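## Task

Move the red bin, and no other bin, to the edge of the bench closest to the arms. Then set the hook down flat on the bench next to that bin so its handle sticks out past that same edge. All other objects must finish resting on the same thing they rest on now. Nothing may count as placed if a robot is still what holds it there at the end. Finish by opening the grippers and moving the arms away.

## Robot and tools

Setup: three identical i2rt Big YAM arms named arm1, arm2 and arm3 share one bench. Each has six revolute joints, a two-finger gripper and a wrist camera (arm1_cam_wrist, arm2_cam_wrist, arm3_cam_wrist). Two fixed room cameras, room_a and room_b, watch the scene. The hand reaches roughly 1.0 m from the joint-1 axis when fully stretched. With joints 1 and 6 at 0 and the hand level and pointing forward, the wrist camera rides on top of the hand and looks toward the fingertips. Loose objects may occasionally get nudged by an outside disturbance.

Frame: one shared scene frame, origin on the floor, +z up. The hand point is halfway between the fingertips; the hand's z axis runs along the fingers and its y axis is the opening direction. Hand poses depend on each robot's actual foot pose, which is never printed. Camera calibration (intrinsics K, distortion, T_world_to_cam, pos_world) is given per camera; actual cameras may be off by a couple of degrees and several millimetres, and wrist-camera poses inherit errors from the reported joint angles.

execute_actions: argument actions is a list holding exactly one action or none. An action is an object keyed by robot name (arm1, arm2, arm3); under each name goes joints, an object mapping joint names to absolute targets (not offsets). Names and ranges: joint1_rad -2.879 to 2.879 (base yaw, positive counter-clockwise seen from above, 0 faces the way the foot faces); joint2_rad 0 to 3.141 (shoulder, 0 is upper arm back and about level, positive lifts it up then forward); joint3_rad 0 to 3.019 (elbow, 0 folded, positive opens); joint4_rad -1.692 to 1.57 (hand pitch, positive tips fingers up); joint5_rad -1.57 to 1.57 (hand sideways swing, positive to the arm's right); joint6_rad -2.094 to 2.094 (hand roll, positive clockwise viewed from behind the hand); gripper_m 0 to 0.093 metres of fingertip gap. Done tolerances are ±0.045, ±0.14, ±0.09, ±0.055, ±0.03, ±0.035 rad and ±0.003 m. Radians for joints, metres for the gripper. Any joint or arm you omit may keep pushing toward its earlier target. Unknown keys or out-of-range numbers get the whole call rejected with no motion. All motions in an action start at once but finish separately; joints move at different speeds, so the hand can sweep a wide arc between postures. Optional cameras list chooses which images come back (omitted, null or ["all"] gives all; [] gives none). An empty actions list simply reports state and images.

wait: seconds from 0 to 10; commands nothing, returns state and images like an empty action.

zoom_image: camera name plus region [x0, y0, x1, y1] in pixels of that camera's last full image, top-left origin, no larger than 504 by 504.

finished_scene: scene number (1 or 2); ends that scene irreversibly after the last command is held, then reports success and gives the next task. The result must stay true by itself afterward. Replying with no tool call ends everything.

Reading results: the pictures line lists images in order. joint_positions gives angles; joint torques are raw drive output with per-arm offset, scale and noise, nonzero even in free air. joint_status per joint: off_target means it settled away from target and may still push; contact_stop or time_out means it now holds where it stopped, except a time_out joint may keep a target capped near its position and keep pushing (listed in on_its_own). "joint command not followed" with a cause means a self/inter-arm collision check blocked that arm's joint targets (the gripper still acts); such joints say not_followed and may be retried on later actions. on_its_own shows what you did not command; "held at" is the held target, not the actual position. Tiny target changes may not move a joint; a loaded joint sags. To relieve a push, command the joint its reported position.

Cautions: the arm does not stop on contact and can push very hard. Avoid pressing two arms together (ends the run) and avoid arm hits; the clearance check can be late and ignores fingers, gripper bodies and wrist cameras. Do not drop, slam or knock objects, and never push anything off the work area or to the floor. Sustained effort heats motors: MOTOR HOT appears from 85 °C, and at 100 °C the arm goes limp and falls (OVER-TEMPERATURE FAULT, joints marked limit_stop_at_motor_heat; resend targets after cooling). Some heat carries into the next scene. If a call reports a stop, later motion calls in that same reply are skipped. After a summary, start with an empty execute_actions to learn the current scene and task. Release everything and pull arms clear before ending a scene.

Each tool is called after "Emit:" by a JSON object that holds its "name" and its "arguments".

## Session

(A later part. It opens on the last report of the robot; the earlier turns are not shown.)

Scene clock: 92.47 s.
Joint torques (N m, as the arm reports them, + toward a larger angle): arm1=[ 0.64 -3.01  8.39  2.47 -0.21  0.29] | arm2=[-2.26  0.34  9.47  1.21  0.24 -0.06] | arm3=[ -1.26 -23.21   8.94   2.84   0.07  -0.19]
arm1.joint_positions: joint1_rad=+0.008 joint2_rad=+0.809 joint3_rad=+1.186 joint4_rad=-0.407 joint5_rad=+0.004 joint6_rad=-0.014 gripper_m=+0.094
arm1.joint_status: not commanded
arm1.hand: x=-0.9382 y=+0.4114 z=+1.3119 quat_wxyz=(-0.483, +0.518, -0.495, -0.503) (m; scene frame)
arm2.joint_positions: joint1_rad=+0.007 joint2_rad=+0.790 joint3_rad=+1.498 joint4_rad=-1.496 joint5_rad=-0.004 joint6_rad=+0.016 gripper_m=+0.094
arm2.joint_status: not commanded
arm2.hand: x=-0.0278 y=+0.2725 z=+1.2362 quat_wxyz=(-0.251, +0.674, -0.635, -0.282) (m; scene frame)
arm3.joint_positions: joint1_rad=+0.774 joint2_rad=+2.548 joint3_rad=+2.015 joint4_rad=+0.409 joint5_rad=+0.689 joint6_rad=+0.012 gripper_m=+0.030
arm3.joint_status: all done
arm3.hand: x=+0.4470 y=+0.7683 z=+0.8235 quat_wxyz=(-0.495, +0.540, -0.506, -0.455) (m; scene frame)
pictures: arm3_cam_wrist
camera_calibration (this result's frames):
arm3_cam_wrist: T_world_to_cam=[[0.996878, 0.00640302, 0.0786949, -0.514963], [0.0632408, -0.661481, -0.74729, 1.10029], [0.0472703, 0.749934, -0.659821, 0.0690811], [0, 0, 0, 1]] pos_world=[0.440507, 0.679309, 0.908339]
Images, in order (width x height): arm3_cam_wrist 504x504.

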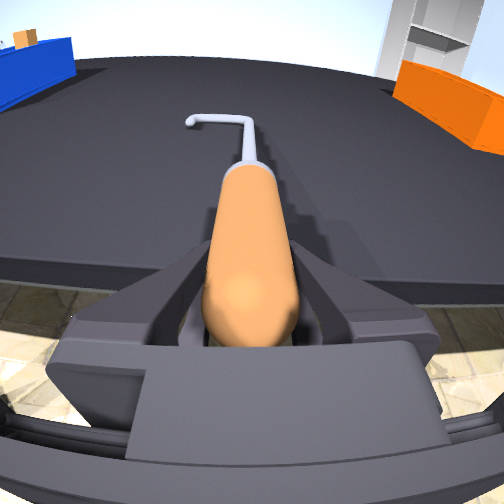

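Emit:
{"name": "execute_actions", "arguments": {"actions": [{"arm3":{"joints":{"joint2_rad":2.6}}}], "cameras": []}}

Emit:
{"name": "execute_actions", "arguments": {"actions": [{"arm3":{"joints":{"gripper_m":0.036}}}], "cameras": ["arm3_cam_wrist"]}}

Scene clock: 95.77 s.
Joint torques (N m, as the arm reports them, + toward a larger angle): arm1=[ 0.79 -3.04  8.37  2.49 -0.22  0.29] | arm2=[-1.87  0.1   9.57  1.17  0.22 -0.06] | arm3=[ -0.92 -22.75   8.77   2.26   0.04  -0.17]
arm1.joint_positions: joint1_rad=+0.008 joint2_rad=+0.809 joint3_rad=+1.186 joint4_rad=-0.407 joint5_rad=+0.004 joint6_rad=-0.014 gripper_m=+0.094
arm1.joint_status: not commanded
arm1.hand: x=-0.9382 y=+0.4114 z=+1.3119 quat_wxyz=(-0.483, +0.518, -0.495, -0.503) (m; scene frame)
arm2.joint_positions: joint1_rad=+0.007 joint2_rad=+0.790 joint3_rad=+1.498 joint4_rad=-1.496 joint5_rad=-0.004 joint6_rad=+0.016 gripper_m=+0.094
arm2.joint_status: not commanded
arm2.hand: x=-0.0278 y=+0.2725 z=+1.2362 quat_wxyz=(-0.251, +0.674, -0.635, -0.282) (m; scene frame)
arm3.joint_positions: joint1_rad=+0.774 joint2_rad=+2.583 joint3_rad=+2.015 joint4_rad=+0.423 joint5_rad=+0.689 joint6_rad=+0.012 gripper_m=+0.030
arm3.joint_status: all done
arm3.hand: x=+0.4485 y=+0.7663 z=+0.7951 quat_wxyz=(-0.494, +0.547, -0.507, -0.447) (m; scene frame)
pictures: none
No camera images: the call's "cameras" was empty. Leave "cameras" out to get every camera's image.

Scene clock: 96.33 s.
Joint torques (N m, as the arm reports them, + toward a larger angle): arm1=[ 0.66 -3.04  8.38  2.49 -0.21  0.28] | arm2=[-1.69 -0.24  9.57  1.21  0.22 -0.06] | arm3=[ -1.05 -22.89   8.71   2.34   0.04  -0.19]
arm1.joint_positions: joint1_rad=+0.008 joint2_rad=+0.809 joint3_rad=+1.186 joint4_rad=-0.407 joint5_rad=+0.004 joint6_rad=-0.014 gripper_m=+0.094
arm1.joint_status: not commanded
arm1.hand: x=-0.9382 y=+0.4114 z=+1.3119 quat_wxyz=(-0.483, +0.518, -0.495, -0.503) (m; scene frame)
arm2.joint_positions: joint1_rad=+0.007 joint2_rad=+0.790 joint3_rad=+1.498 joint4_rad=-1.496 joint5_rad=-0.004 joint6_rad=+0.016 gripper_m=+0.094
arm2.joint_status: not commanded
arm2.hand: x=-0.0278 y=+0.2725 z=+1.2362 quat_wxyz=(-0.251, +0.674, -0.635, -0.282) (m; scene frame)
arm3.joint_positions: joint1_rad=+0.774 joint2_rad=+2.585 joint3_rad=+2.015 joint4_rad=+0.423 joint5_rad=+0.689 joint6_rad=+0.012 gripper_m=+0.036
arm3.joint_status: all done
arm3.hand: x=+0.4486 y=+0.7662 z=+0.7937 quat_wxyz=(-0.494, +0.548, -0.507, -0.446) (m; scene frame)
pictures: arm3_cam_wrist
camera_calibration (this result's frames):
arm3_cam_wrist: T_world_to_cam=[[0.995655, 0.0073834, 0.0928213, -0.525699], [0.0734948, -0.674394, -0.734705, 1.07182], [0.0571735, 0.738335, -0.672007, 0.0651088], [0, 0, 0, 1]] pos_world=[0.440919, 0.678639, 0.880022]
Images, in order (width x height): arm3_cam_wrist 504x504.

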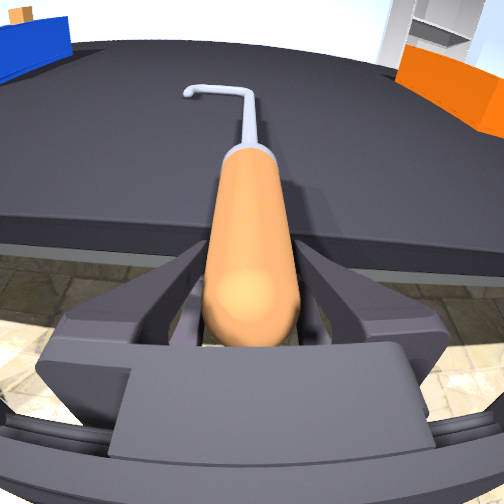

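Emit:
{"name": "execute_actions", "arguments": {"actions": [{"arm3":{"joints":{"gripper_m":0.093}}}], "cameras": []}}

Emit:
{"name": "execute_actions", "arguments": {"actions": [{"arm3":{"joints":{"joint2_rad":2.2}}}], "cameras": []}}

Emit:
{"name": "execute_actions", "arguments": {"actions": [{"arm3":{"joints":{"joint1_rad":-0.3,"joint2_rad":0.6,"joint3_rad":1.2,"joint4_rad":-0.6,"joint5_rad":0}}}], "cameras": []}}

Emit:
{"name": "execute_actions", "arguments": {"actions": [{"arm2":{"joints":{"joint1_rad":-0.71,"joint2_rad":2.25,"joint3_rad":2.0,"joint4_rad":0.45,"joint5_rad":-0.65}}}], "cameras": ["arm2_cam_wrist","room_b"]}}

Scene clock: 103.07 s.
Joint torques (N m, as the arm reports them, + toward a larger angle): arm1=[ 0.71 -2.99  8.38  2.47 -0.21  0.29] | arm2=[-2.01 -0.13  9.55  1.06  0.25 -0.06] | arm3=[ -1.22 -22.92   8.67   2.34   0.04  -0.18]
arm1.joint_positions: joint1_rad=+0.008 joint2_rad=+0.809 joint3_rad=+1.186 joint4_rad=-0.407 joint5_rad=+0.004 joint6_rad=-0.014 gripper_m=+0.094
arm1.joint_status: not commanded
arm1.hand: x=-0.9382 y=+0.4114 z=+1.3119 quat_wxyz=(-0.483, +0.518, -0.495, -0.503) (m; scene frame)
arm2.joint_positions: joint1_rad=+0.007 joint2_rad=+0.790 joint3_rad=+1.498 joint4_rad=-1.496 joint5_rad=-0.004 joint6_rad=+0.016 gripper_m=+0.094
arm2.joint_status: not commanded
arm2.hand: x=-0.0278 y=+0.2725 z=+1.2362 quat_wxyz=(-0.251, +0.674, -0.635, -0.282) (m; scene frame)
arm3.joint_positions: joint1_rad=+0.774 joint2_rad=+2.585 joint3_rad=+2.015 joint4_rad=+0.423 joint5_rad=+0.689 joint6_rad=+0.012 gripper_m=+0.093
arm3.joint_status: all done
arm3.hand: x=+0.4486 y=+0.7662 z=+0.7937 quat_wxyz=(-0.494, +0.548, -0.507, -0.446) (m; scene frame)
pictures: none
No camera images: the call's "cameras" was empty. Leave "cameras" out to get every camera's image.

Scene clock: 104.97 s.
Joint torques (N m, as the arm reports them, + toward a larger angle): arm1=[ 0.7  -3.04  8.39  2.49 -0.21  0.29] | arm2=[-1.93 -0.06  9.59  1.14  0.25 -0.05] | arm3=[ -1.09 -22.61  10.31   2.39  -0.14  -0.19]
arm1.joint_positions: joint1_rad=+0.008 joint2_rad=+0.809 joint3_rad=+1.186 joint4_rad=-0.407 joint5_rad=+0.004 joint6_rad=-0.014 gripper_m=+0.094
arm1.joint_status: not commanded
arm1.hand: x=-0.9382 y=+0.4114 z=+1.3119 quat_wxyz=(-0.483, +0.518, -0.495, -0.503) (m; scene frame)
arm2.joint_positions: joint1_rad=+0.007 joint2_rad=+0.790 joint3_rad=+1.498 joint4_rad=-1.496 joint5_rad=-0.004 joint6_rad=+0.016 gripper_m=+0.094
arm2.joint_status: not commanded
arm2.hand: x=-0.0278 y=+0.2725 z=+1.2362 quat_wxyz=(-0.251, +0.674, -0.635, -0.282) (m; scene frame)
arm3.joint_positions: joint1_rad=+0.774 joint2_rad=+2.206 joint3_rad=+2.006 joint4_rad=+0.421 joint5_rad=+0.689 joint6_rad=+0.012 gripper_m=+0.093
arm3.joint_status: all done
arm3.hand: x=+0.4636 y=+0.7446 z=+1.1218 quat_wxyz=(-0.504, +0.418, -0.491, -0.574) (m; scene frame)
pictures: none
No camera images: the call's "cameras" was empty. Leave "cameras" out to get every camera's image.

Scene clock: 106.90 s.
Joint torques (N m, as the arm reports them, + toward a larger angle): arm1=[ 0.68 -3.05  8.38  2.48 -0.22  0.29] | arm2=[-1.98 -0.19  9.5   1.27  0.22 -0.08] | arm3=[-2.09  1.33  9.01  2.5  -0.27 -0.19]
arm1.joint_positions: joint1_rad=+0.008 joint2_rad=+0.809 joint3_rad=+1.186 joint4_rad=-0.407 joint5_rad=+0.004 joint6_rad=-0.014 gripper_m=+0.094
arm1.joint_status: not commanded
arm1.hand: x=-0.9382 y=+0.4114 z=+1.3119 quat_wxyz=(-0.483, +0.518, -0.495, -0.503) (m; scene frame)
arm2.joint_positions: joint1_rad=+0.007 joint2_rad=+0.790 joint3_rad=+1.498 joint4_rad=-1.496 joint5_rad=-0.004 joint6_rad=+0.016 gripper_m=+0.094
arm2.joint_status: not commanded
arm2.hand: x=-0.0278 y=+0.2725 z=+1.2362 quat_wxyz=(-0.251, +0.674, -0.635, -0.282) (m; scene frame)
arm3.joint_positions: joint1_rad=-0.294 joint2_rad=+0.592 joint3_rad=+1.194 joint4_rad=-0.597 joint5_rad=+0.005 joint6_rad=+0.011 gripper_m=+0.093
arm3.joint_status: all done
arm3.hand: x=+1.0465 y=+0.2789 z=+1.3783 quat_wxyz=(-0.589, +0.392, -0.585, -0.397) (m; scene frame)
pictures: none
No camera images: the call's "cameras" was empty. Leave "cameras" out to get every camera's image.

Scene clock: 108.90 s.
Joint torques (N m, as the arm reports them, + toward a larger angle): arm1=[ 0.68 -3.02  8.39  2.47 -0.21  0.28] | arm2=[ -0.76 -29.52  14.23   2.12  -0.1   -0.04] | arm3=[-2.06  1.24  8.97  2.46 -0.27 -0.19]
arm1.joint_positions: joint1_rad=+0.008 joint2_rad=+0.809 joint3_rad=+1.186 joint4_rad=-0.407 joint5_rad=+0.004 joint6_rad=-0.014 gripper_m=+0.094
arm1.joint_status: not commanded
arm1.hand: x=-0.9382 y=+0.4114 z=+1.3119 quat_wxyz=(-0.483, +0.518, -0.495, -0.503) (m; scene frame)
arm2.joint_positions: joint1_rad=-0.717 joint2_rad=+2.273 joint3_rad=+1.970 joint4_rad=+0.436 joint5_rad=-0.646 joint6_rad=+0.014 gripper_m=+0.094
arm2.joint_status: all done
arm2.hand: x=+0.4475 y=+0.7785 z=+0.9980 quat_wxyz=(-0.539, +0.490, -0.459, -0.508) (m; scene frame)
arm3.joint_positions: joint1_rad=-0.294 joint2_rad=+0.592 joint3_rad=+1.194 joint4_rad=-0.597 joint5_rad=+0.005 joint6_rad=+0.011 gripper_m=+0.093
arm3.joint_status: not commanded
arm3.hand: x=+1.0465 y=+0.2789 z=+1.3783 quat_wxyz=(-0.589, +0.392, -0.585, -0.397) (m; scene frame)
pictures: arm2_cam_wrist, room_b
camera_calibration (this result's frames):
arm2_cam_wrist: T_world_to_cam=[[0.998066, 0.00731622, 0.0617348, -0.514585], [0.0567881, -0.511352, -0.857493, 1.23396], [0.0252946, 0.85934, -0.510779, -0.0527408], [0, 0, 0, 1]] pos_world=[0.444849, 0.680073, 1.06294]
Images, in order (width x height): arm2_cam_wrist 504x504, room_b 896x504.

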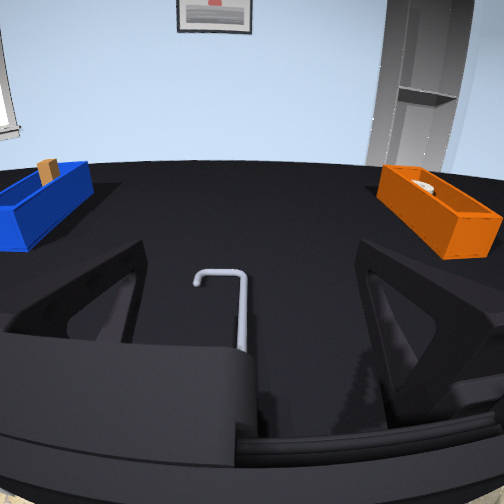

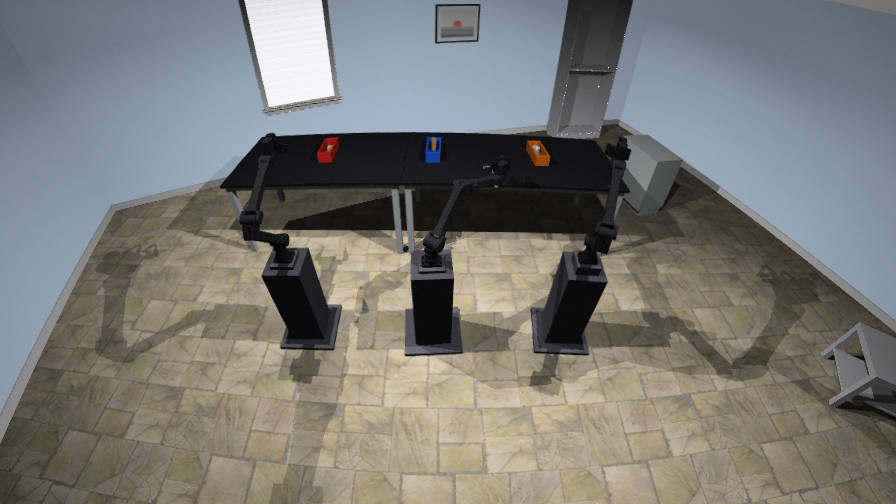

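Emit:
{"name": "execute_actions", "arguments": {"actions": [{"arm2":{"joints":{"joint2_rad":2.44,"joint3_rad":1.98}}}], "cameras": ["arm2_cam_wrist"]}}

Scene clock: 112.43 s.
Joint torques (N m, as the arm reports them, + toward a larger angle): arm1=[ 0.69 -3.    8.37  2.47 -0.21  0.29] | arm2=[ -0.49 -30.31  11.95   1.86  -0.16  -0.05] | arm3=[-2.17  1.4   9.    2.43 -0.27 -0.18]
arm1.joint_positions: joint1_rad=+0.008 joint2_rad=+0.809 joint3_rad=+1.186 joint4_rad=-0.407 joint5_rad=+0.004 joint6_rad=-0.014 gripper_m=+0.094
arm1.joint_status: not commanded
arm1.hand: x=-0.9382 y=+0.4114 z=+1.3119 quat_wxyz=(-0.483, +0.518, -0.495, -0.503) (m; scene frame)
arm2.joint_positions: joint1_rad=-0.717 joint2_rad=+2.461 joint3_rad=+1.964 joint4_rad=+0.444 joint5_rad=-0.646 joint6_rad=+0.014 gripper_m=+0.094
arm2.joint_status: all done
arm2.hand: x=+0.4545 y=+0.7877 z=+0.8299 quat_wxyz=(-0.474, +0.499, -0.526, -0.499) (m; scene frame)
arm3.joint_positions: joint1_rad=-0.294 joint2_rad=+0.592 joint3_rad=+1.194 joint4_rad=-0.597 joint5_rad=+0.005 joint6_rad=+0.011 gripper_m=+0.093
arm3.joint_status: not commanded
arm3.hand: x=+1.0465 y=+0.2789 z=+1.3783 quat_wxyz=(-0.589, +0.392, -0.585, -0.397) (m; scene frame)
pictures: arm2_cam_wrist
camera_calibration (this result's frames):
arm2_cam_wrist: T_world_to_cam=[[0.998599, 0.00829218, -0.0522603, -0.417694], [-0.0352008, -0.633296, -0.773108, 1.16192], [-0.039507, 0.773865, -0.632117, 0.0507569], [0, 0, 0, 1]] pos_world=[0.460015, 0.700026, 0.908547]
Images, in order (width x height): arm2_cam_wrist 504x504.

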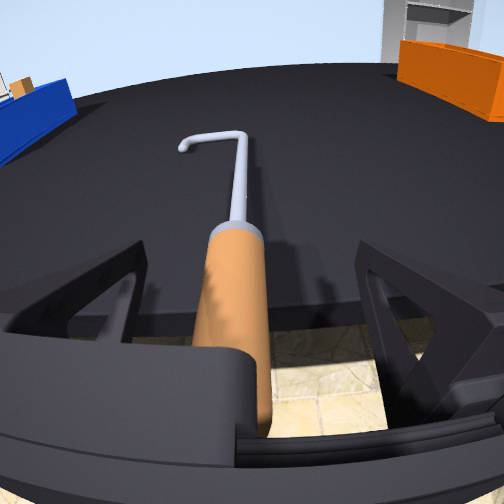

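Emit:
{"name": "execute_actions", "arguments": {"actions": [{"arm2":{"joints":{"joint3_rad":1.92}}}], "cameras": ["arm2_cam_wrist"]}}

Scene clock: 114.87 s.
Joint torques (N m, as the arm reports them, + toward a larger angle): arm1=[ 0.71 -3.03  8.38  2.47 -0.22  0.29] | arm2=[ -0.84 -30.09  10.53   1.92  -0.19  -0.05] | arm3=[-1.93  1.36  8.93  2.41 -0.27 -0.17]
arm1.joint_positions: joint1_rad=+0.008 joint2_rad=+0.809 joint3_rad=+1.186 joint4_rad=-0.407 joint5_rad=+0.004 joint6_rad=-0.014 gripper_m=+0.094
arm1.joint_status: not commanded
arm1.hand: x=-0.9382 y=+0.4114 z=+1.3119 quat_wxyz=(-0.483, +0.518, -0.495, -0.503) (m; scene frame)
arm2.joint_positions: joint1_rad=-0.717 joint2_rad=+2.459 joint3_rad=+1.917 joint4_rad=+0.444 joint5_rad=-0.646 joint6_rad=+0.014 gripper_m=+0.094
arm2.joint_status: all done
arm2.hand: x=+0.4486 y=+0.7798 z=+0.8066 quat_wxyz=(-0.458, +0.501, -0.541, -0.497) (m; scene frame)
arm3.joint_positions: joint1_rad=-0.294 joint2_rad=+0.592 joint3_rad=+1.194 joint4_rad=-0.597 joint5_rad=+0.005 joint6_rad=+0.011 gripper_m=+0.093
arm3.joint_status: not commanded
arm3.hand: x=+1.0465 y=+0.2789 z=+1.3783 quat_wxyz=(-0.589, +0.392, -0.585, -0.397) (m; scene frame)
pictures: arm2_cam_wrist
camera_calibration (this result's frames):
arm2_cam_wrist: T_world_to_cam=[[0.996828, 0.00592094, -0.0793654, -0.388422], [-0.0556991, -0.660397, -0.748848, 1.14946], [-0.0568465, 0.750893, -0.657973, 0.0884124], [0, 0, 0, 1]] pos_world=[0.45624, 0.69501, 0.888115]
Images, in order (width x height): arm2_cam_wrist 504x504.

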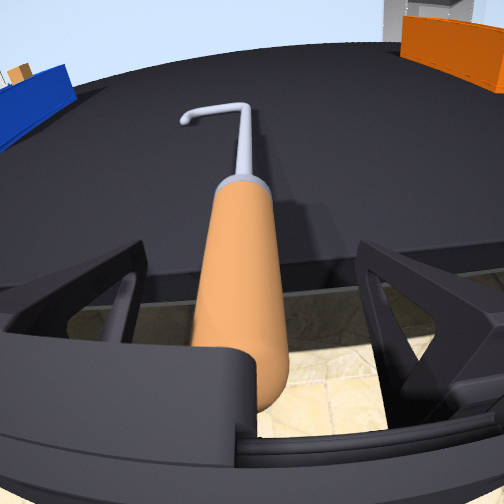

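Emit:
{"name": "execute_actions", "arguments": {"actions": [{"arm2":{"joints":{"gripper_m":0}}}], "cameras": []}}

Emit:
{"name": "execute_actions", "arguments": {"actions": [{"arm2":{"joints":{"joint2_rad":2.05}}}], "cameras": ["arm2_cam_wrist"]}}

Emit:
{"name": "execute_actions", "arguments": {"actions": [{"arm2":{"joints":{"joint1_rad":0.59,"joint5_rad":0.65}}}], "cameras": []}}

Emit:
{"name": "execute_actions", "arguments": {"actions": [{"arm2":{"joints":{"joint2_rad":2.38}}}], "cameras": ["arm2_cam_wrist"]}}

Scene clock: 120.20 s.
Joint torques (N m, as the arm reports them, + toward a larger angle): arm1=[ 0.69 -3.02  8.38  2.49 -0.21  0.29] | arm2=[ -1.1  -29.63  10.51   1.91  -0.04  -0.05] | arm3=[-1.99  1.56  8.98  2.45 -0.28 -0.22]
arm1.joint_positions: joint1_rad=+0.008 joint2_rad=+0.809 joint3_rad=+1.186 joint4_rad=-0.407 joint5_rad=+0.004 joint6_rad=-0.014 gripper_m=+0.094
arm1.joint_status: not commanded
arm1.hand: x=-0.9382 y=+0.4114 z=+1.3119 quat_wxyz=(-0.483, +0.518, -0.495, -0.503) (m; scene frame)
arm2.joint_positions: joint1_rad=-0.716 joint2_rad=+2.459 joint3_rad=+1.917 joint4_rad=+0.444 joint5_rad=-0.649 joint6_rad=+0.013 gripper_m=+0.030
arm2.joint_status: gripper_m off_target (ended at +0.030, target +0.000)
arm2.hand: x=+0.4477 y=+0.7800 z=+0.8066 quat_wxyz=(-0.458, +0.502, -0.540, -0.497) (m; scene frame)
arm3.joint_positions: joint1_rad=-0.294 joint2_rad=+0.592 joint3_rad=+1.194 joint4_rad=-0.597 joint5_rad=+0.005 joint6_rad=+0.011 gripper_m=+0.093
arm3.joint_status: not commanded
arm3.hand: x=+1.0465 y=+0.2789 z=+1.3783 quat_wxyz=(-0.589, +0.392, -0.585, -0.397) (m; scene frame)
pictures: none
No camera images: the call's "cameras" was empty. Leave "cameras" out to get every camera's image.

Scene clock: 121.83 s.
Joint torques (N m, as the arm reports them, + toward a larger angle): arm1=[ 0.72 -3.04  8.42  2.48 -0.21  0.29] | arm2=[ -0.96 -27.62  15.22   2.38   0.14  -0.02] | arm3=[-2.12  1.59  8.99  2.39 -0.26 -0.16]
arm1.joint_positions: joint1_rad=+0.008 joint2_rad=+0.809 joint3_rad=+1.186 joint4_rad=-0.407 joint5_rad=+0.004 joint6_rad=-0.014 gripper_m=+0.094
arm1.joint_status: not commanded
arm1.hand: x=-0.9382 y=+0.4114 z=+1.3119 quat_wxyz=(-0.483, +0.518, -0.495, -0.503) (m; scene frame)
arm2.joint_positions: joint1_rad=-0.716 joint2_rad=+2.078 joint3_rad=+1.883 joint4_rad=+0.428 joint5_rad=-0.650 joint6_rad=+0.012 gripper_m=+0.030
arm2.joint_status: all done
arm2.hand: x=+0.4183 y=+0.7425 z=+1.1117 quat_wxyz=(-0.571, +0.485, -0.421, -0.512) (m; scene frame)
arm3.joint_positions: joint1_rad=-0.294 joint2_rad=+0.592 joint3_rad=+1.194 joint4_rad=-0.597 joint5_rad=+0.005 joint6_rad=+0.011 gripper_m=+0.093
arm3.joint_status: not commanded
arm3.hand: x=+1.0465 y=+0.2789 z=+1.3783 quat_wxyz=(-0.589, +0.392, -0.585, -0.397) (m; scene frame)
pictures: arm2_cam_wrist
camera_calibration (this result's frames):
arm2_cam_wrist: T_world_to_cam=[[0.992311, 0.00514388, 0.123665, -0.55705], [0.113199, -0.441789, -0.889949, 1.27551], [0.0500562, 0.897104, -0.438974, -0.0813149], [0, 0, 0, 1]] pos_world=[0.412451, 0.639318, 1.16833]
Images, in order (width x height): arm2_cam_wrist 504x504.

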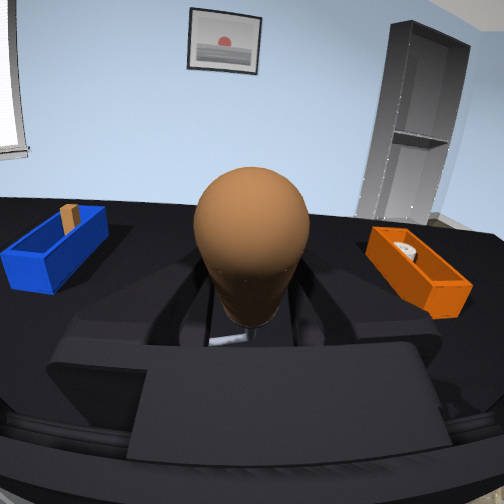

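Scene clock: 124.20 s.
Joint torques (N m, as the arm reports them, + toward a larger angle): arm1=[ 0.71 -2.99  8.38  2.49 -0.22  0.29] | arm2=[  0.14 -28.87  15.1    2.66  -0.17   0.08] | arm3=[-2.2   1.64  8.94  2.43 -0.26 -0.17]
arm1.joint_positions: joint1_rad=+0.008 joint2_rad=+0.809 joint3_rad=+1.186 joint4_rad=-0.407 joint5_rad=+0.004 joint6_rad=-0.014 gripper_m=+0.094
arm1.joint_status: not commanded
arm1.hand: x=-0.9382 y=+0.4114 z=+1.3119 quat_wxyz=(-0.483, +0.518, -0.495, -0.503) (m; scene frame)
arm2.joint_positions: joint1_rad=+0.585 joint2_rad=+2.090 joint3_rad=+1.883 joint4_rad=+0.426 joint5_rad=+0.652 joint6_rad=-0.001 gripper_m=+0.030
arm2.joint_status: all done
arm2.hand: x=-0.4413 y=+0.7419 z=+1.1058 quat_wxyz=(-0.504, +0.422, -0.490, -0.573) (m; scene frame)
arm3.joint_positions: joint1_rad=-0.294 joint2_rad=+0.592 joint3_rad=+1.194 joint4_rad=-0.597 joint5_rad=+0.005 joint6_rad=+0.011 gripper_m=+0.093
arm3.joint_status: not commanded
arm3.hand: x=+1.0465 y=+0.2789 z=+1.3783 quat_wxyz=(-0.589, +0.392, -0.585, -0.397) (m; scene frame)
pictures: none
No camera images: the call's "cameras" was empty. Leave "cameras" out to get every camera's image.

Scene clock: 125.53 s.
Joint torques (N m, as the arm reports them, + toward a larger angle): arm1=[ 0.65 -2.97  8.38  2.49 -0.21  0.29] | arm2=[ -0.68 -30.83  13.39   1.73   0.11  -0.01] | arm3=[-1.97  1.53  9.01  2.43 -0.28 -0.18]
arm1.joint_positions: joint1_rad=+0.008 joint2_rad=+0.809 joint3_rad=+1.186 joint4_rad=-0.407 joint5_rad=+0.004 joint6_rad=-0.014 gripper_m=+0.094
arm1.joint_status: not commanded
arm1.hand: x=-0.9382 y=+0.4114 z=+1.3119 quat_wxyz=(-0.483, +0.518, -0.495, -0.503) (m; scene frame)
arm2.joint_positions: joint1_rad=+0.589 joint2_rad=+2.418 joint3_rad=+1.888 joint4_rad=+0.446 joint5_rad=+0.650 joint6_rad=+0.006 gripper_m=+0.030
arm2.joint_status: all done
arm2.hand: x=-0.4718 y=+0.7711 z=+0.8323 quat_wxyz=(-0.489, +0.531, -0.506, -0.473) (m; scene frame)
arm3.joint_positions: joint1_rad=-0.294 joint2_rad=+0.592 joint3_rad=+1.194 joint4_rad=-0.597 joint5_rad=+0.005 joint6_rad=+0.011 gripper_m=+0.093
arm3.joint_status: not commanded
arm3.hand: x=+1.0465 y=+0.2789 z=+1.3783 quat_wxyz=(-0.589, +0.392, -0.585, -0.397) (m; scene frame)
pictures: arm2_cam_wrist
camera_calibration (this result's frames):
arm2_cam_wrist: T_world_to_cam=[[0.999031, 0.0215298, 0.0383991, 0.422058], [0.0431508, -0.65167, -0.757274, 1.15861], [0.00871959, 0.758197, -0.651967, 0.0798407], [0, 0, 0, 1]] pos_world=[-0.472341, 0.685413, 0.913236]
Images, in order (width x height): arm2_cam_wrist 504x504.

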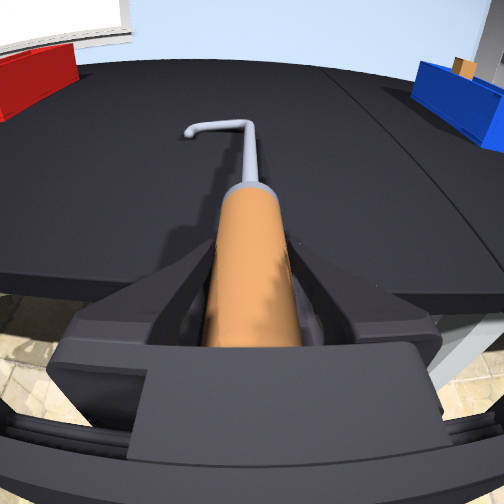

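Emit:
{"name": "execute_actions", "arguments": {"actions": [{"arm2":{"joints":{"joint2_rad":2.45}}}], "cameras": []}}

Emit:
{"name": "execute_actions", "arguments": {"actions": [{"arm2":{"joints":{"gripper_m":0.093}}}], "cameras": ["arm2_cam_wrist"]}}

Scene clock: 132.10 s.
Joint torques (N m, as the arm reports them, + toward a larger angle): arm1=[ 0.76 -3.06  8.39  2.46 -0.22  0.29] | arm2=[ -0.72 -26.55  13.52   1.83   0.1    0.03] | arm3=[-1.9   1.51  8.95  2.5  -0.27 -0.18]
arm1.joint_positions: joint1_rad=+0.008 joint2_rad=+0.809 joint3_rad=+1.186 joint4_rad=-0.407 joint5_rad=+0.004 joint6_rad=-0.014 gripper_m=+0.094
arm1.joint_status: not commanded
arm1.hand: x=-0.9382 y=+0.4114 z=+1.3119 quat_wxyz=(-0.483, +0.518, -0.495, -0.503) (m; scene frame)
arm2.joint_positions: joint1_rad=+0.589 joint2_rad=+2.431 joint3_rad=+1.888 joint4_rad=+0.446 joint5_rad=+0.650 joint6_rad=+0.006 gripper_m=+0.030
arm2.joint_status: all done
arm2.hand: x=-0.4717 y=+0.7708 z=+0.8213 quat_wxyz=(-0.488, +0.535, -0.506, -0.468) (m; scene frame)
arm3.joint_positions: joint1_rad=-0.294 joint2_rad=+0.592 joint3_rad=+1.194 joint4_rad=-0.597 joint5_rad=+0.005 joint6_rad=+0.011 gripper_m=+0.093
arm3.joint_status: not commanded
arm3.hand: x=+1.0465 y=+0.2789 z=+1.3783 quat_wxyz=(-0.589, +0.392, -0.585, -0.397) (m; scene frame)
pictures: none
No camera images: the call's "cameras" was empty. Leave "cameras" out to get every camera's image.

Scene clock: 132.80 s.
Joint torques (N m, as the arm reports them, + toward a larger angle): arm1=[ 0.74 -3.05  8.38  2.49 -0.22  0.3 ] | arm2=[ -0.32 -25.68  13.6    1.91   0.09   0.01] | arm3=[-2.31  1.29  9.01  2.43 -0.26 -0.18]
arm1.joint_positions: joint1_rad=+0.008 joint2_rad=+0.809 joint3_rad=+1.186 joint4_rad=-0.407 joint5_rad=+0.004 joint6_rad=-0.014 gripper_m=+0.094
arm1.joint_status: not commanded
arm1.hand: x=-0.9382 y=+0.4114 z=+1.3119 quat_wxyz=(-0.483, +0.518, -0.495, -0.503) (m; scene frame)
arm2.joint_positions: joint1_rad=+0.589 joint2_rad=+2.431 joint3_rad=+1.888 joint4_rad=+0.446 joint5_rad=+0.650 joint6_rad=+0.006 gripper_m=+0.093
arm2.joint_status: all done
arm2.hand: x=-0.4717 y=+0.7708 z=+0.8213 quat_wxyz=(-0.488, +0.535, -0.506, -0.468) (m; scene frame)
arm3.joint_positions: joint1_rad=-0.294 joint2_rad=+0.592 joint3_rad=+1.194 joint4_rad=-0.597 joint5_rad=+0.005 joint6_rad=+0.011 gripper_m=+0.093
arm3.joint_status: not commanded
arm3.hand: x=+1.0465 y=+0.2789 z=+1.3783 quat_wxyz=(-0.589, +0.392, -0.585, -0.397) (m; scene frame)
pictures: arm2_cam_wrist
camera_calibration (this result's frames):
arm2_cam_wrist: T_world_to_cam=[[0.998703, 0.0220689, 0.045878, 0.415702], [0.0490373, -0.659169, -0.750394, 1.15307], [0.0136809, 0.751671, -0.659397, 0.0863825], [0, 0, 0, 1]] pos_world=[-0.472888, 0.685963, 0.903146]
Images, in order (width x height): arm2_cam_wrist 504x504.

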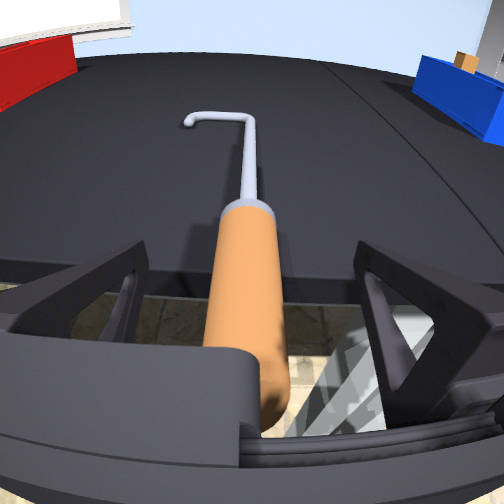

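Emit:
{"name": "execute_actions", "arguments": {"actions": [{"arm2":{"joints":{"joint2_rad":2.1}}}], "cameras": []}}

Emit:
{"name": "execute_actions", "arguments": {"actions": [{"arm2":{"joints":{"joint1_rad":-0.3,"joint2_rad":0.6,"joint3_rad":1.2,"joint4_rad":-0.6,"joint5_rad":0}}}], "cameras": []}}

Emit:
{"name": "execute_actions", "arguments": {"actions": [{"arm1":{"joints":{"joint1_rad":-0.68,"joint2_rad":2.3,"joint3_rad":1.9,"joint4_rad":0.55,"joint5_rad":-0.62}}}], "cameras": ["arm1_cam_wrist"]}}

Scene clock: 139.50 s.
Joint torques (N m, as the arm reports them, + toward a larger angle): arm1=[ 0.74 -3.06  8.36  2.5  -0.21  0.29] | arm2=[ -1.   -24.29  12.51   1.3   -0.03   0.03] | arm3=[-2.17  1.51  9.02  2.42 -0.25 -0.2 ]
arm1.joint_positions: joint1_rad=+0.008 joint2_rad=+0.809 joint3_rad=+1.186 joint4_rad=-0.407 joint5_rad=+0.004 joint6_rad=-0.014 gripper_m=+0.094
arm1.joint_status: not commanded
arm1.hand: x=-0.9382 y=+0.4114 z=+1.3119 quat_wxyz=(-0.483, +0.518, -0.495, -0.503) (m; scene frame)
arm2.joint_positions: joint1_rad=+0.589 joint2_rad=+2.091 joint3_rad=+1.910 joint4_rad=+0.452 joint5_rad=+0.650 joint6_rad=+0.006 gripper_m=+0.093
arm2.joint_status: all done
arm2.hand: x=-0.4442 y=+0.7401 z=+1.1264 quat_wxyz=(-0.501, +0.402, -0.486, -0.593) (m; scene frame)
arm3.joint_positions: joint1_rad=-0.294 joint2_rad=+0.592 joint3_rad=+1.194 joint4_rad=-0.597 joint5_rad=+0.005 joint6_rad=+0.011 gripper_m=+0.093
arm3.joint_status: not commanded
arm3.hand: x=+1.0465 y=+0.2789 z=+1.3783 quat_wxyz=(-0.589, +0.392, -0.585, -0.397) (m; scene frame)
pictures: none
No camera images: the call's "cameras" was empty. Leave "cameras" out to get every camera's image.

Scene clock: 141.37 s.
Joint torques (N m, as the arm reports them, + toward a larger angle): arm1=[ 0.66 -3.07  8.39  2.49 -0.21  0.29] | arm2=[-1.94  0.13 10.31  1.65 -0.11 -0.01] | arm3=[-1.88  1.41  8.99  2.35 -0.28 -0.18]
arm1.joint_positions: joint1_rad=+0.008 joint2_rad=+0.809 joint3_rad=+1.186 joint4_rad=-0.407 joint5_rad=+0.004 joint6_rad=-0.014 gripper_m=+0.094
arm1.joint_status: not commanded
arm1.hand: x=-0.9382 y=+0.4114 z=+1.3119 quat_wxyz=(-0.483, +0.518, -0.495, -0.503) (m; scene frame)
arm2.joint_positions: joint1_rad=-0.292 joint2_rad=+0.595 joint3_rad=+1.201 joint4_rad=-0.596 joint5_rad=+0.004 joint6_rad=+0.006 gripper_m=+0.093
arm2.joint_status: all done
arm2.hand: x=+0.0621 y=+0.3057 z=+1.3332 quat_wxyz=(-0.552, +0.438, -0.555, -0.443) (m; scene frame)
arm3.joint_positions: joint1_rad=-0.294 joint2_rad=+0.592 joint3_rad=+1.194 joint4_rad=-0.597 joint5_rad=+0.005 joint6_rad=+0.011 gripper_m=+0.093
arm3.joint_status: not commanded
arm3.hand: x=+1.0465 y=+0.2789 z=+1.3783 quat_wxyz=(-0.589, +0.392, -0.585, -0.397) (m; scene frame)
pictures: none
No camera images: the call's "cameras" was empty. Leave "cameras" out to get every camera's image.

Scene clock: 143.47 s.
Joint torques (N m, as the arm reports them, + toward a larger angle): arm1=[  2.5  -23.92   9.56   2.72  -0.17   0.27] | arm2=[-2.11  1.19 10.33  1.52 -0.13  0.01] | arm3=[-1.98  1.28  8.96  2.45 -0.28 -0.18]
arm1.joint_positions: joint1_rad=-0.690 joint2_rad=+2.323 joint3_rad=+1.861 joint4_rad=+0.534 joint5_rad=-0.617 joint6_rad=-0.013 gripper_m=+0.094
arm1.joint_status: all done
arm1.hand: x=-0.4664 y=+0.7670 z=+0.9292 quat_wxyz=(-0.535, +0.486, -0.482, -0.495) (m; scene frame)
arm2.joint_positions: joint1_rad=-0.292 joint2_rad=+0.595 joint3_rad=+1.201 joint4_rad=-0.596 joint5_rad=+0.004 joint6_rad=+0.006 gripper_m=+0.093
arm2.joint_status: not commanded
arm2.hand: x=+0.0621 y=+0.3057 z=+1.3332 quat_wxyz=(-0.552, +0.438, -0.555, -0.443) (m; scene frame)
arm3.joint_positions: joint1_rad=-0.294 joint2_rad=+0.592 joint3_rad=+1.194 joint4_rad=-0.597 joint5_rad=+0.005 joint6_rad=+0.011 gripper_m=+0.093
arm3.joint_status: not commanded
arm3.hand: x=+1.0465 y=+0.2789 z=+1.3783 quat_wxyz=(-0.589, +0.392, -0.585, -0.397) (m; scene frame)
pictures: arm1_cam_wrist
camera_calibration (this result's frames):
arm1_cam_wrist: T_world_to_cam=[[0.998101, -0.0337132, 0.0515599, 0.441456], [0.0250121, -0.543096, -0.839298, 1.21233], [0.0562974, 0.838994, -0.541221, 0.00993971], [0, 0, 0, 1]] pos_world=[-0.4715, 0.664953, 1.00012]
Images, in order (width x height): arm1_cam_wrist 504x504.

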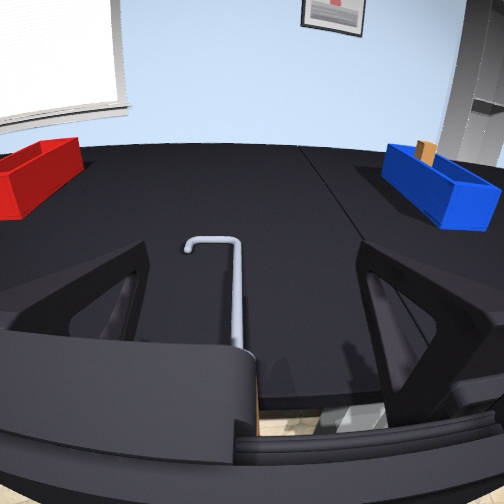

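Emit:
{"name": "execute_actions", "arguments": {"actions": [{"arm1":{"joints":{"joint1_rad":-0.665,"joint2_rad":2.445}}}], "cameras": ["arm1_cam_wrist"]}}

Scene clock: 147.70 s.
Joint torques (N m, as the arm reports them, + toward a larger angle): arm1=[  2.13 -24.13   8.95   2.52  -0.22   0.26] | arm2=[-1.82  0.84 10.28  1.59 -0.12  0.03] | arm3=[-2.01  1.36  8.99  2.45 -0.26 -0.17]
arm1.joint_positions: joint1_rad=-0.669 joint2_rad=+2.465 joint3_rad=+1.863 joint4_rad=+0.539 joint5_rad=-0.617 joint6_rad=-0.013 gripper_m=+0.094
arm1.joint_status: all done
arm1.hand: x=-0.4822 y=+0.7787 z=+0.8083 quat_wxyz=(-0.482, +0.499, -0.524, -0.494) (m; scene frame)
arm2.joint_positions: joint1_rad=-0.292 joint2_rad=+0.595 joint3_rad=+1.201 joint4_rad=-0.596 joint5_rad=+0.004 joint6_rad=+0.006 gripper_m=+0.093
arm2.joint_status: not commanded
arm2.hand: x=+0.0621 y=+0.3057 z=+1.3332 quat_wxyz=(-0.552, +0.438, -0.555, -0.443) (m; scene frame)
arm3.joint_positions: joint1_rad=-0.294 joint2_rad=+0.592 joint3_rad=+1.194 joint4_rad=-0.597 joint5_rad=+0.005 joint6_rad=+0.011 gripper_m=+0.093
arm3.joint_status: not commanded
arm3.hand: x=+1.0465 y=+0.2789 z=+1.3783 quat_wxyz=(-0.589, +0.392, -0.585, -0.397) (m; scene frame)
pictures: arm1_cam_wrist
camera_calibration (this result's frames):
arm1_cam_wrist: T_world_to_cam=[[0.999579, -0.0102474, -0.0271277, 0.509907], [-0.0275159, -0.63047, -0.775726, 1.10892], [-0.00915403, 0.776146, -0.630487, 0.0250807], [0, 0, 0, 1]] pos_world=[-0.47895, 0.6849, 0.889864]
Images, in order (width x height): arm1_cam_wrist 504x504.

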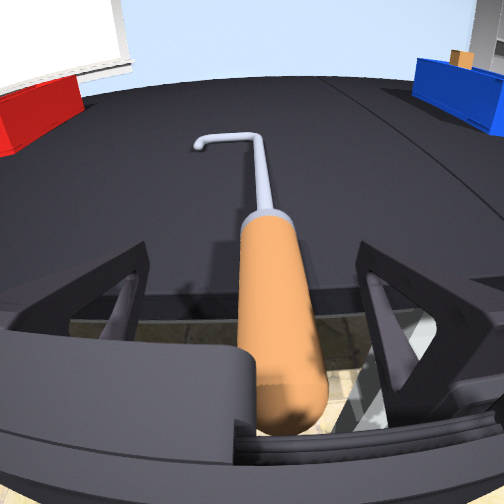

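Emit:
{"name": "execute_actions", "arguments": {"actions": [{"arm1":{"joints":{"joint4_rad":0.47}}}], "cameras": []}}

Emit:
{"name": "execute_actions", "arguments": {"actions": [{"arm1":{"joints":{"gripper_m":0}}}], "cameras": ["arm1_cam_wrist"]}}

Emit:
{"name": "execute_actions", "arguments": {"actions": [{"arm1":{"joints":{"joint2_rad":2.37}}}], "cameras": []}}

Emit:
{"name": "execute_actions", "arguments": {"actions": [{"arm1":{"joints":{"joint6_rad":-1.57}}}], "cameras": ["arm1_cam_wrist","room_b"]}}

Scene clock: 153.60 s.
Joint torques (N m, as the arm reports them, + toward a larger angle): arm1=[  2.01 -24.07   8.93   1.89  -0.25   0.27] | arm2=[-2.06  1.09 10.21  1.57 -0.12  0.03] | arm3=[-2.23  1.25  8.97  2.36 -0.26 -0.18]
arm1.joint_positions: joint1_rad=-0.669 joint2_rad=+2.465 joint3_rad=+1.863 joint4_rad=+0.476 joint5_rad=-0.617 joint6_rad=-0.013 gripper_m=+0.094
arm1.joint_status: all done
arm1.hand: x=-0.4831 y=+0.7778 z=+0.7949 quat_wxyz=(-0.459, +0.502, -0.545, -0.490) (m; scene frame)
arm2.joint_positions: joint1_rad=-0.292 joint2_rad=+0.595 joint3_rad=+1.201 joint4_rad=-0.596 joint5_rad=+0.004 joint6_rad=+0.006 gripper_m=+0.093
arm2.joint_status: not commanded
arm2.hand: x=+0.0621 y=+0.3057 z=+1.3332 quat_wxyz=(-0.552, +0.438, -0.555, -0.443) (m; scene frame)
arm3.joint_positions: joint1_rad=-0.294 joint2_rad=+0.592 joint3_rad=+1.194 joint4_rad=-0.597 joint5_rad=+0.005 joint6_rad=+0.011 gripper_m=+0.093
arm3.joint_status: not commanded
arm3.hand: x=+1.0465 y=+0.2789 z=+1.3783 quat_wxyz=(-0.589, +0.392, -0.585, -0.397) (m; scene frame)
pictures: none
No camera images: the call's "cameras" was empty. Leave "cameras" out to get every camera's image.

Scene clock: 154.33 s.
Joint torques (N m, as the arm reports them, + toward a larger angle): arm1=[  2.03 -24.13   8.99   1.91  -0.25   0.26] | arm2=[-2.09  1.14 10.29  1.52 -0.13  0.04] | arm3=[-2.02  1.45  8.98  2.38 -0.28 -0.2 ]
arm1.joint_positions: joint1_rad=-0.670 joint2_rad=+2.465 joint3_rad=+1.863 joint4_rad=+0.476 joint5_rad=-0.617 joint6_rad=-0.012 gripper_m=+0.031
arm1.joint_status: gripper_m off_target (ended at +0.031, target +0.000)
arm1.hand: x=-0.4828 y=+0.7776 z=+0.7947 quat_wxyz=(-0.459, +0.502, -0.545, -0.489) (m; scene frame)
arm2.joint_positions: joint1_rad=-0.292 joint2_rad=+0.595 joint3_rad=+1.201 joint4_rad=-0.596 joint5_rad=+0.004 joint6_rad=+0.006 gripper_m=+0.093
arm2.joint_status: not commanded
arm2.hand: x=+0.0621 y=+0.3057 z=+1.3332 quat_wxyz=(-0.552, +0.438, -0.555, -0.443) (m; scene frame)
arm3.joint_positions: joint1_rad=-0.294 joint2_rad=+0.592 joint3_rad=+1.194 joint4_rad=-0.597 joint5_rad=+0.005 joint6_rad=+0.011 gripper_m=+0.093
arm3.joint_status: not commanded
arm3.hand: x=+1.0465 y=+0.2789 z=+1.3783 quat_wxyz=(-0.589, +0.392, -0.585, -0.397) (m; scene frame)
pictures: arm1_cam_wrist
camera_calibration (this result's frames):
arm1_cam_wrist: T_world_to_cam=[[0.997845, -0.0122723, -0.0644562, 0.540557], [-0.056079, -0.669507, -0.740686, 1.08635], [-0.0340639, 0.742705, -0.668752, 0.061804], [0, 0, 0, 1]] pos_world=[-0.476366, 0.688048, 0.880816]
Images, in order (width x height): arm1_cam_wrist 504x504.

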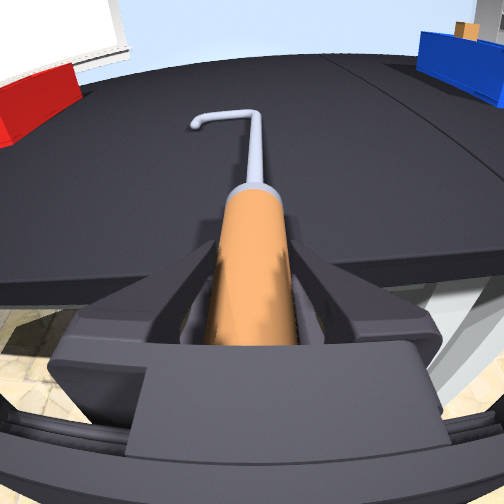

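Scene clock: 155.10 s.
Joint torques (N m, as the arm reports them, + toward a larger angle): arm1=[  2.06 -28.06   9.02   2.65  -0.25   0.26] | arm2=[-2.32  0.88 10.3   1.55 -0.13  0.01] | arm3=[-2.19  1.44  8.96  2.43 -0.26 -0.19]
arm1.joint_positions: joint1_rad=-0.670 joint2_rad=+2.442 joint3_rad=+1.863 joint4_rad=+0.457 joint5_rad=-0.617 joint6_rad=-0.012 gripper_m=+0.031
arm1.joint_status: all done
arm1.hand: x=-0.4823 y=+0.7780 z=+0.8105 quat_wxyz=(-0.461, +0.502, -0.544, -0.490) (m; scene frame)
arm2.joint_positions: joint1_rad=-0.292 joint2_rad=+0.595 joint3_rad=+1.201 joint4_rad=-0.596 joint5_rad=+0.004 joint6_rad=+0.006 gripper_m=+0.093
arm2.joint_status: not commanded
arm2.hand: x=+0.0621 y=+0.3057 z=+1.3332 quat_wxyz=(-0.552, +0.438, -0.555, -0.443) (m; scene frame)
arm3.joint_positions: joint1_rad=-0.294 joint2_rad=+0.592 joint3_rad=+1.194 joint4_rad=-0.597 joint5_rad=+0.005 joint6_rad=+0.011 gripper_m=+0.093
arm3.joint_status: not commanded
arm3.hand: x=+1.0465 y=+0.2789 z=+1.3783 quat_wxyz=(-0.589, +0.392, -0.585, -0.397) (m; scene frame)
pictures: none
No camera images: the call's "cameras" was empty. Leave "cameras" out to get every camera's image.

Scene clock: 158.57 s.
Joint torques (N m, as the arm reports them, + toward a larger angle): arm1=[  1.31 -24.48   9.17   2.21   0.3   -0.1 ] | arm2=[-2.15  1.08 10.27  1.5  -0.1   0.03] | arm3=[-2.06  1.38  8.95  2.38 -0.27 -0.18]
arm1.joint_positions: joint1_rad=-0.662 joint2_rad=+2.398 joint3_rad=+1.863 joint4_rad=+0.466 joint5_rad=-0.629 joint6_rad=-1.533 gripper_m=+0.031
arm1.joint_status: joint6_rad time_out (moved -1.521 of -1.558)
arm1.on_its_own: joint6_rad reads -1.533 and still pushes toward -1.570 since a time_out
arm1.hand: x=-0.4893 y=+0.7824 z=+0.8510 quat_wxyz=(-0.688, +0.725, -0.030, -0.034) (m; scene frame)
arm2.joint_positions: joint1_rad=-0.292 joint2_rad=+0.595 joint3_rad=+1.201 joint4_rad=-0.596 joint5_rad=+0.004 joint6_rad=+0.006 gripper_m=+0.093
arm2.joint_status: not commanded
arm2.hand: x=+0.0621 y=+0.3057 z=+1.3332 quat_wxyz=(-0.552, +0.438, -0.555, -0.443) (m; scene frame)
arm3.joint_positions: joint1_rad=-0.294 joint2_rad=+0.592 joint3_rad=+1.194 joint4_rad=-0.597 joint5_rad=+0.005 joint6_rad=+0.011 gripper_m=+0.093
arm3.joint_status: not commanded
arm3.hand: x=+1.0465 y=+0.2789 z=+1.3783 quat_wxyz=(-0.589, +0.392, -0.585, -0.397) (m; scene frame)
pictures: arm1_cam_wrist, room_b
camera_calibration (this result's frames):
arm1_cam_wrist: T_world_to_cam=[[0.0810926, 0.0556081, 0.995154, -0.852677], [0.806932, -0.589733, -0.0328012, 0.888387], [0.585051, 0.805681, -0.0926949, -0.140943], [0, 0, 0, 1]] pos_world=[-0.565263, 0.684883, 0.86462]
Images, in order (width x height): arm1_cam_wrist 504x504, room_b 896x504.

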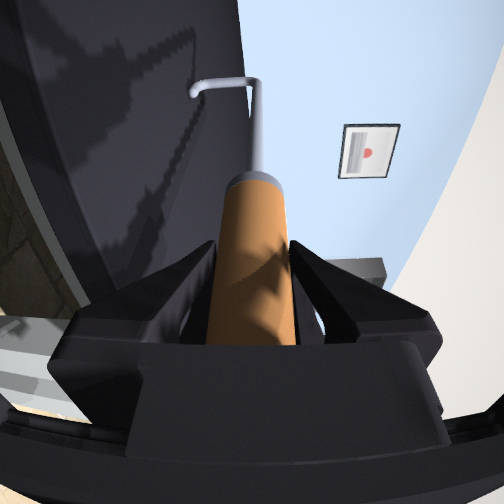

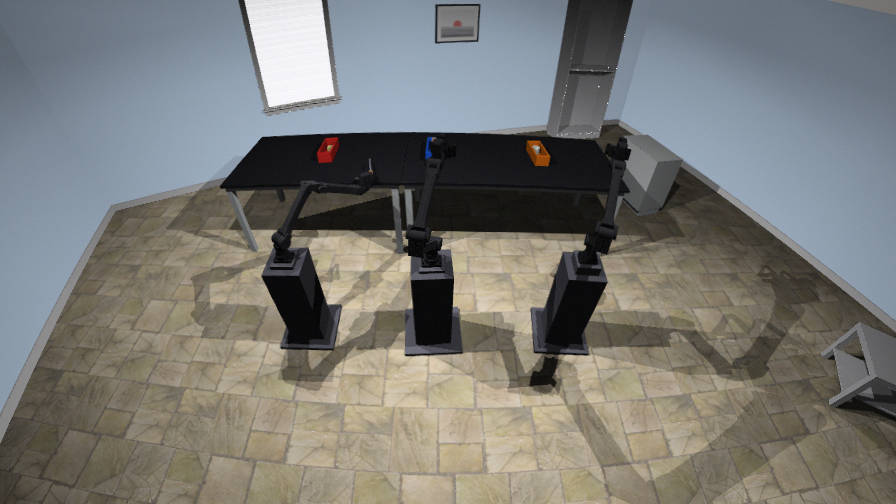

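Emit:
{"name": "execute_actions", "arguments": {"actions": [{"arm1":{"joints":{"joint2_rad":2.08,"joint3_rad":1.78,"joint4_rad":0.43}}}], "cameras": []}}

Emit:
{"name": "execute_actions", "arguments": {"actions": [{"arm1":{"joints":{"joint1_rad":-0.06,"joint5_rad":0}}}], "cameras": ["arm1_cam_wrist","room_b","room_a"]}}

Emit:
{"name": "zoom_image", "arguments": {"camera": "room_b", "region": [240, 100, 400, 220]}}

Scene clock: 166.60 s.
Joint torques (N m, as the arm reports them, + toward a larger angle): arm1=[  1.26 -22.88   9.88   3.14  -0.07   0.18] | arm2=[-2.13  1.06 10.28  1.59 -0.16  0.05] | arm3=[-1.82  1.46  8.95  2.37 -0.29 -0.18]
arm1.joint_positions: joint1_rad=-0.662 joint2_rad=+2.115 joint3_rad=+1.740 joint4_rad=+0.402 joint5_rad=-0.619 joint6_rad=-1.562 gripper_m=+0.031
arm1.joint_status: all done
arm1.hand: x=-0.5111 y=+0.7467 z=+1.0085 quat_wxyz=(-0.716, +0.698, -0.003, +0.000) (m; scene frame)
arm2.joint_positions: joint1_rad=-0.292 joint2_rad=+0.595 joint3_rad=+1.201 joint4_rad=-0.596 joint5_rad=+0.004 joint6_rad=+0.006 gripper_m=+0.093
arm2.joint_status: not commanded
arm2.hand: x=+0.0621 y=+0.3057 z=+1.3332 quat_wxyz=(-0.552, +0.438, -0.555, -0.443) (m; scene frame)
arm3.joint_positions: joint1_rad=-0.294 joint2_rad=+0.592 joint3_rad=+1.194 joint4_rad=-0.597 joint5_rad=+0.005 joint6_rad=+0.011 gripper_m=+0.093
arm3.joint_status: not commanded
arm3.hand: x=+1.0465 y=+0.2789 z=+1.3783 quat_wxyz=(-0.589, +0.392, -0.585, -0.397) (m; scene frame)
pictures: none
No camera images: the call's "cameras" was empty. Leave "cameras" out to get every camera's image.

Scene clock: 168.83 s.
Joint torques (N m, as the arm reports them, + toward a larger angle): arm1=[  1.31 -23.08  10.     3.28  -0.07   0.17] | arm2=[-1.81  0.99 10.31  1.52 -0.13  0.07] | arm3=[-1.88  1.18  8.98  2.4  -0.27 -0.18]
arm1.joint_positions: joint1_rad=-0.054 joint2_rad=+2.116 joint3_rad=+1.740 joint4_rad=+0.402 joint5_rad=+0.000 joint6_rad=-1.563 gripper_m=+0.031
arm1.joint_status: all done
arm1.hand: x=-0.9095 y=+0.8795 z=+1.0135 quat_wxyz=(-0.717, +0.697, -0.013, -0.001) (m; scene frame)
arm2.joint_positions: joint1_rad=-0.292 joint2_rad=+0.595 joint3_rad=+1.201 joint4_rad=-0.596 joint5_rad=+0.004 joint6_rad=+0.006 gripper_m=+0.093
arm2.joint_status: not commanded
arm2.hand: x=+0.0621 y=+0.3057 z=+1.3332 quat_wxyz=(-0.552, +0.438, -0.555, -0.443) (m; scene frame)
arm3.joint_positions: joint1_rad=-0.294 joint2_rad=+0.592 joint3_rad=+1.194 joint4_rad=-0.597 joint5_rad=+0.005 joint6_rad=+0.011 gripper_m=+0.093
arm3.joint_status: not commanded
arm3.hand: x=+1.0465 y=+0.2789 z=+1.3783 quat_wxyz=(-0.589, +0.392, -0.585, -0.397) (m; scene frame)
pictures: arm1_cam_wrist, room_a, room_b
camera_calibration (this result's frames):
arm1_cam_wrist: T_world_to_cam=[[0.0110722, -0.025785, 0.999606, -0.982407], [0.795191, -0.605866, -0.0244364, 1.28503], [0.606258, 0.795149, 0.0137957, -0.0376465], [0, 0, 0, 1]] pos_world=[-0.988143, 0.783159, 1.01394]
Images, in order (width x height): arm1_cam_wrist 504x504, room_a 896x504, room_b 896x504.

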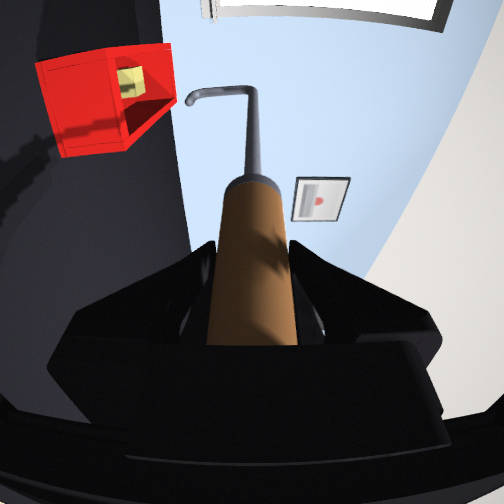

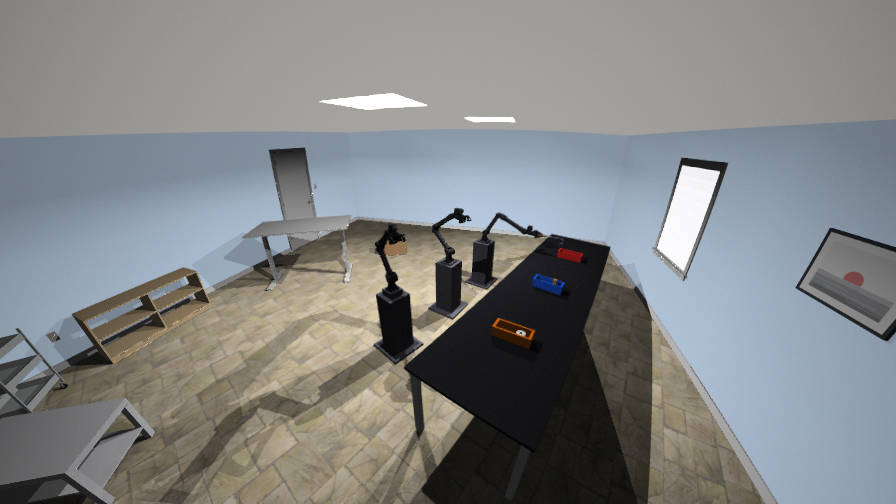

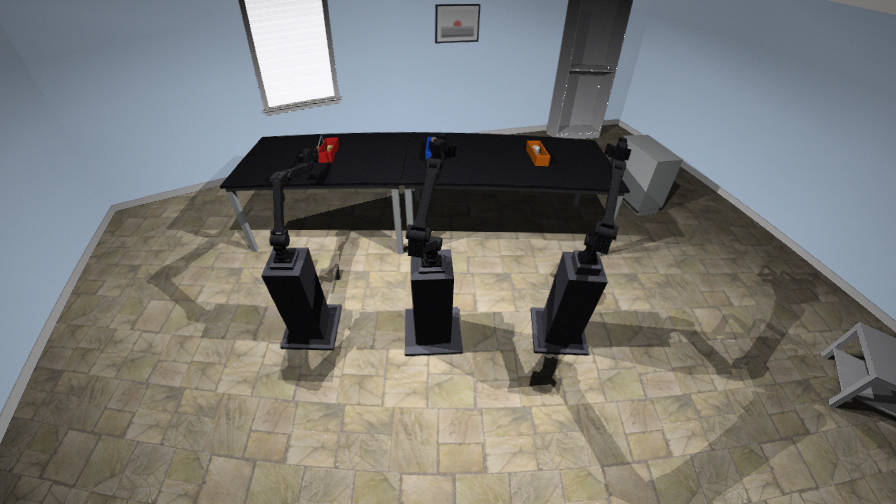

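Region (240, 100, 400, 220) of room_b's 896x504 image, scaled by 3.150, with more detail than that image has; it fills the top 378 rows of this view, and the rest is white.

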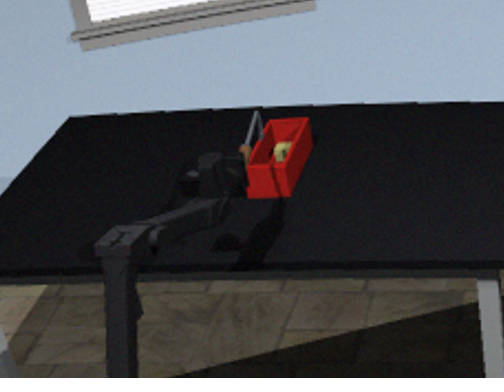

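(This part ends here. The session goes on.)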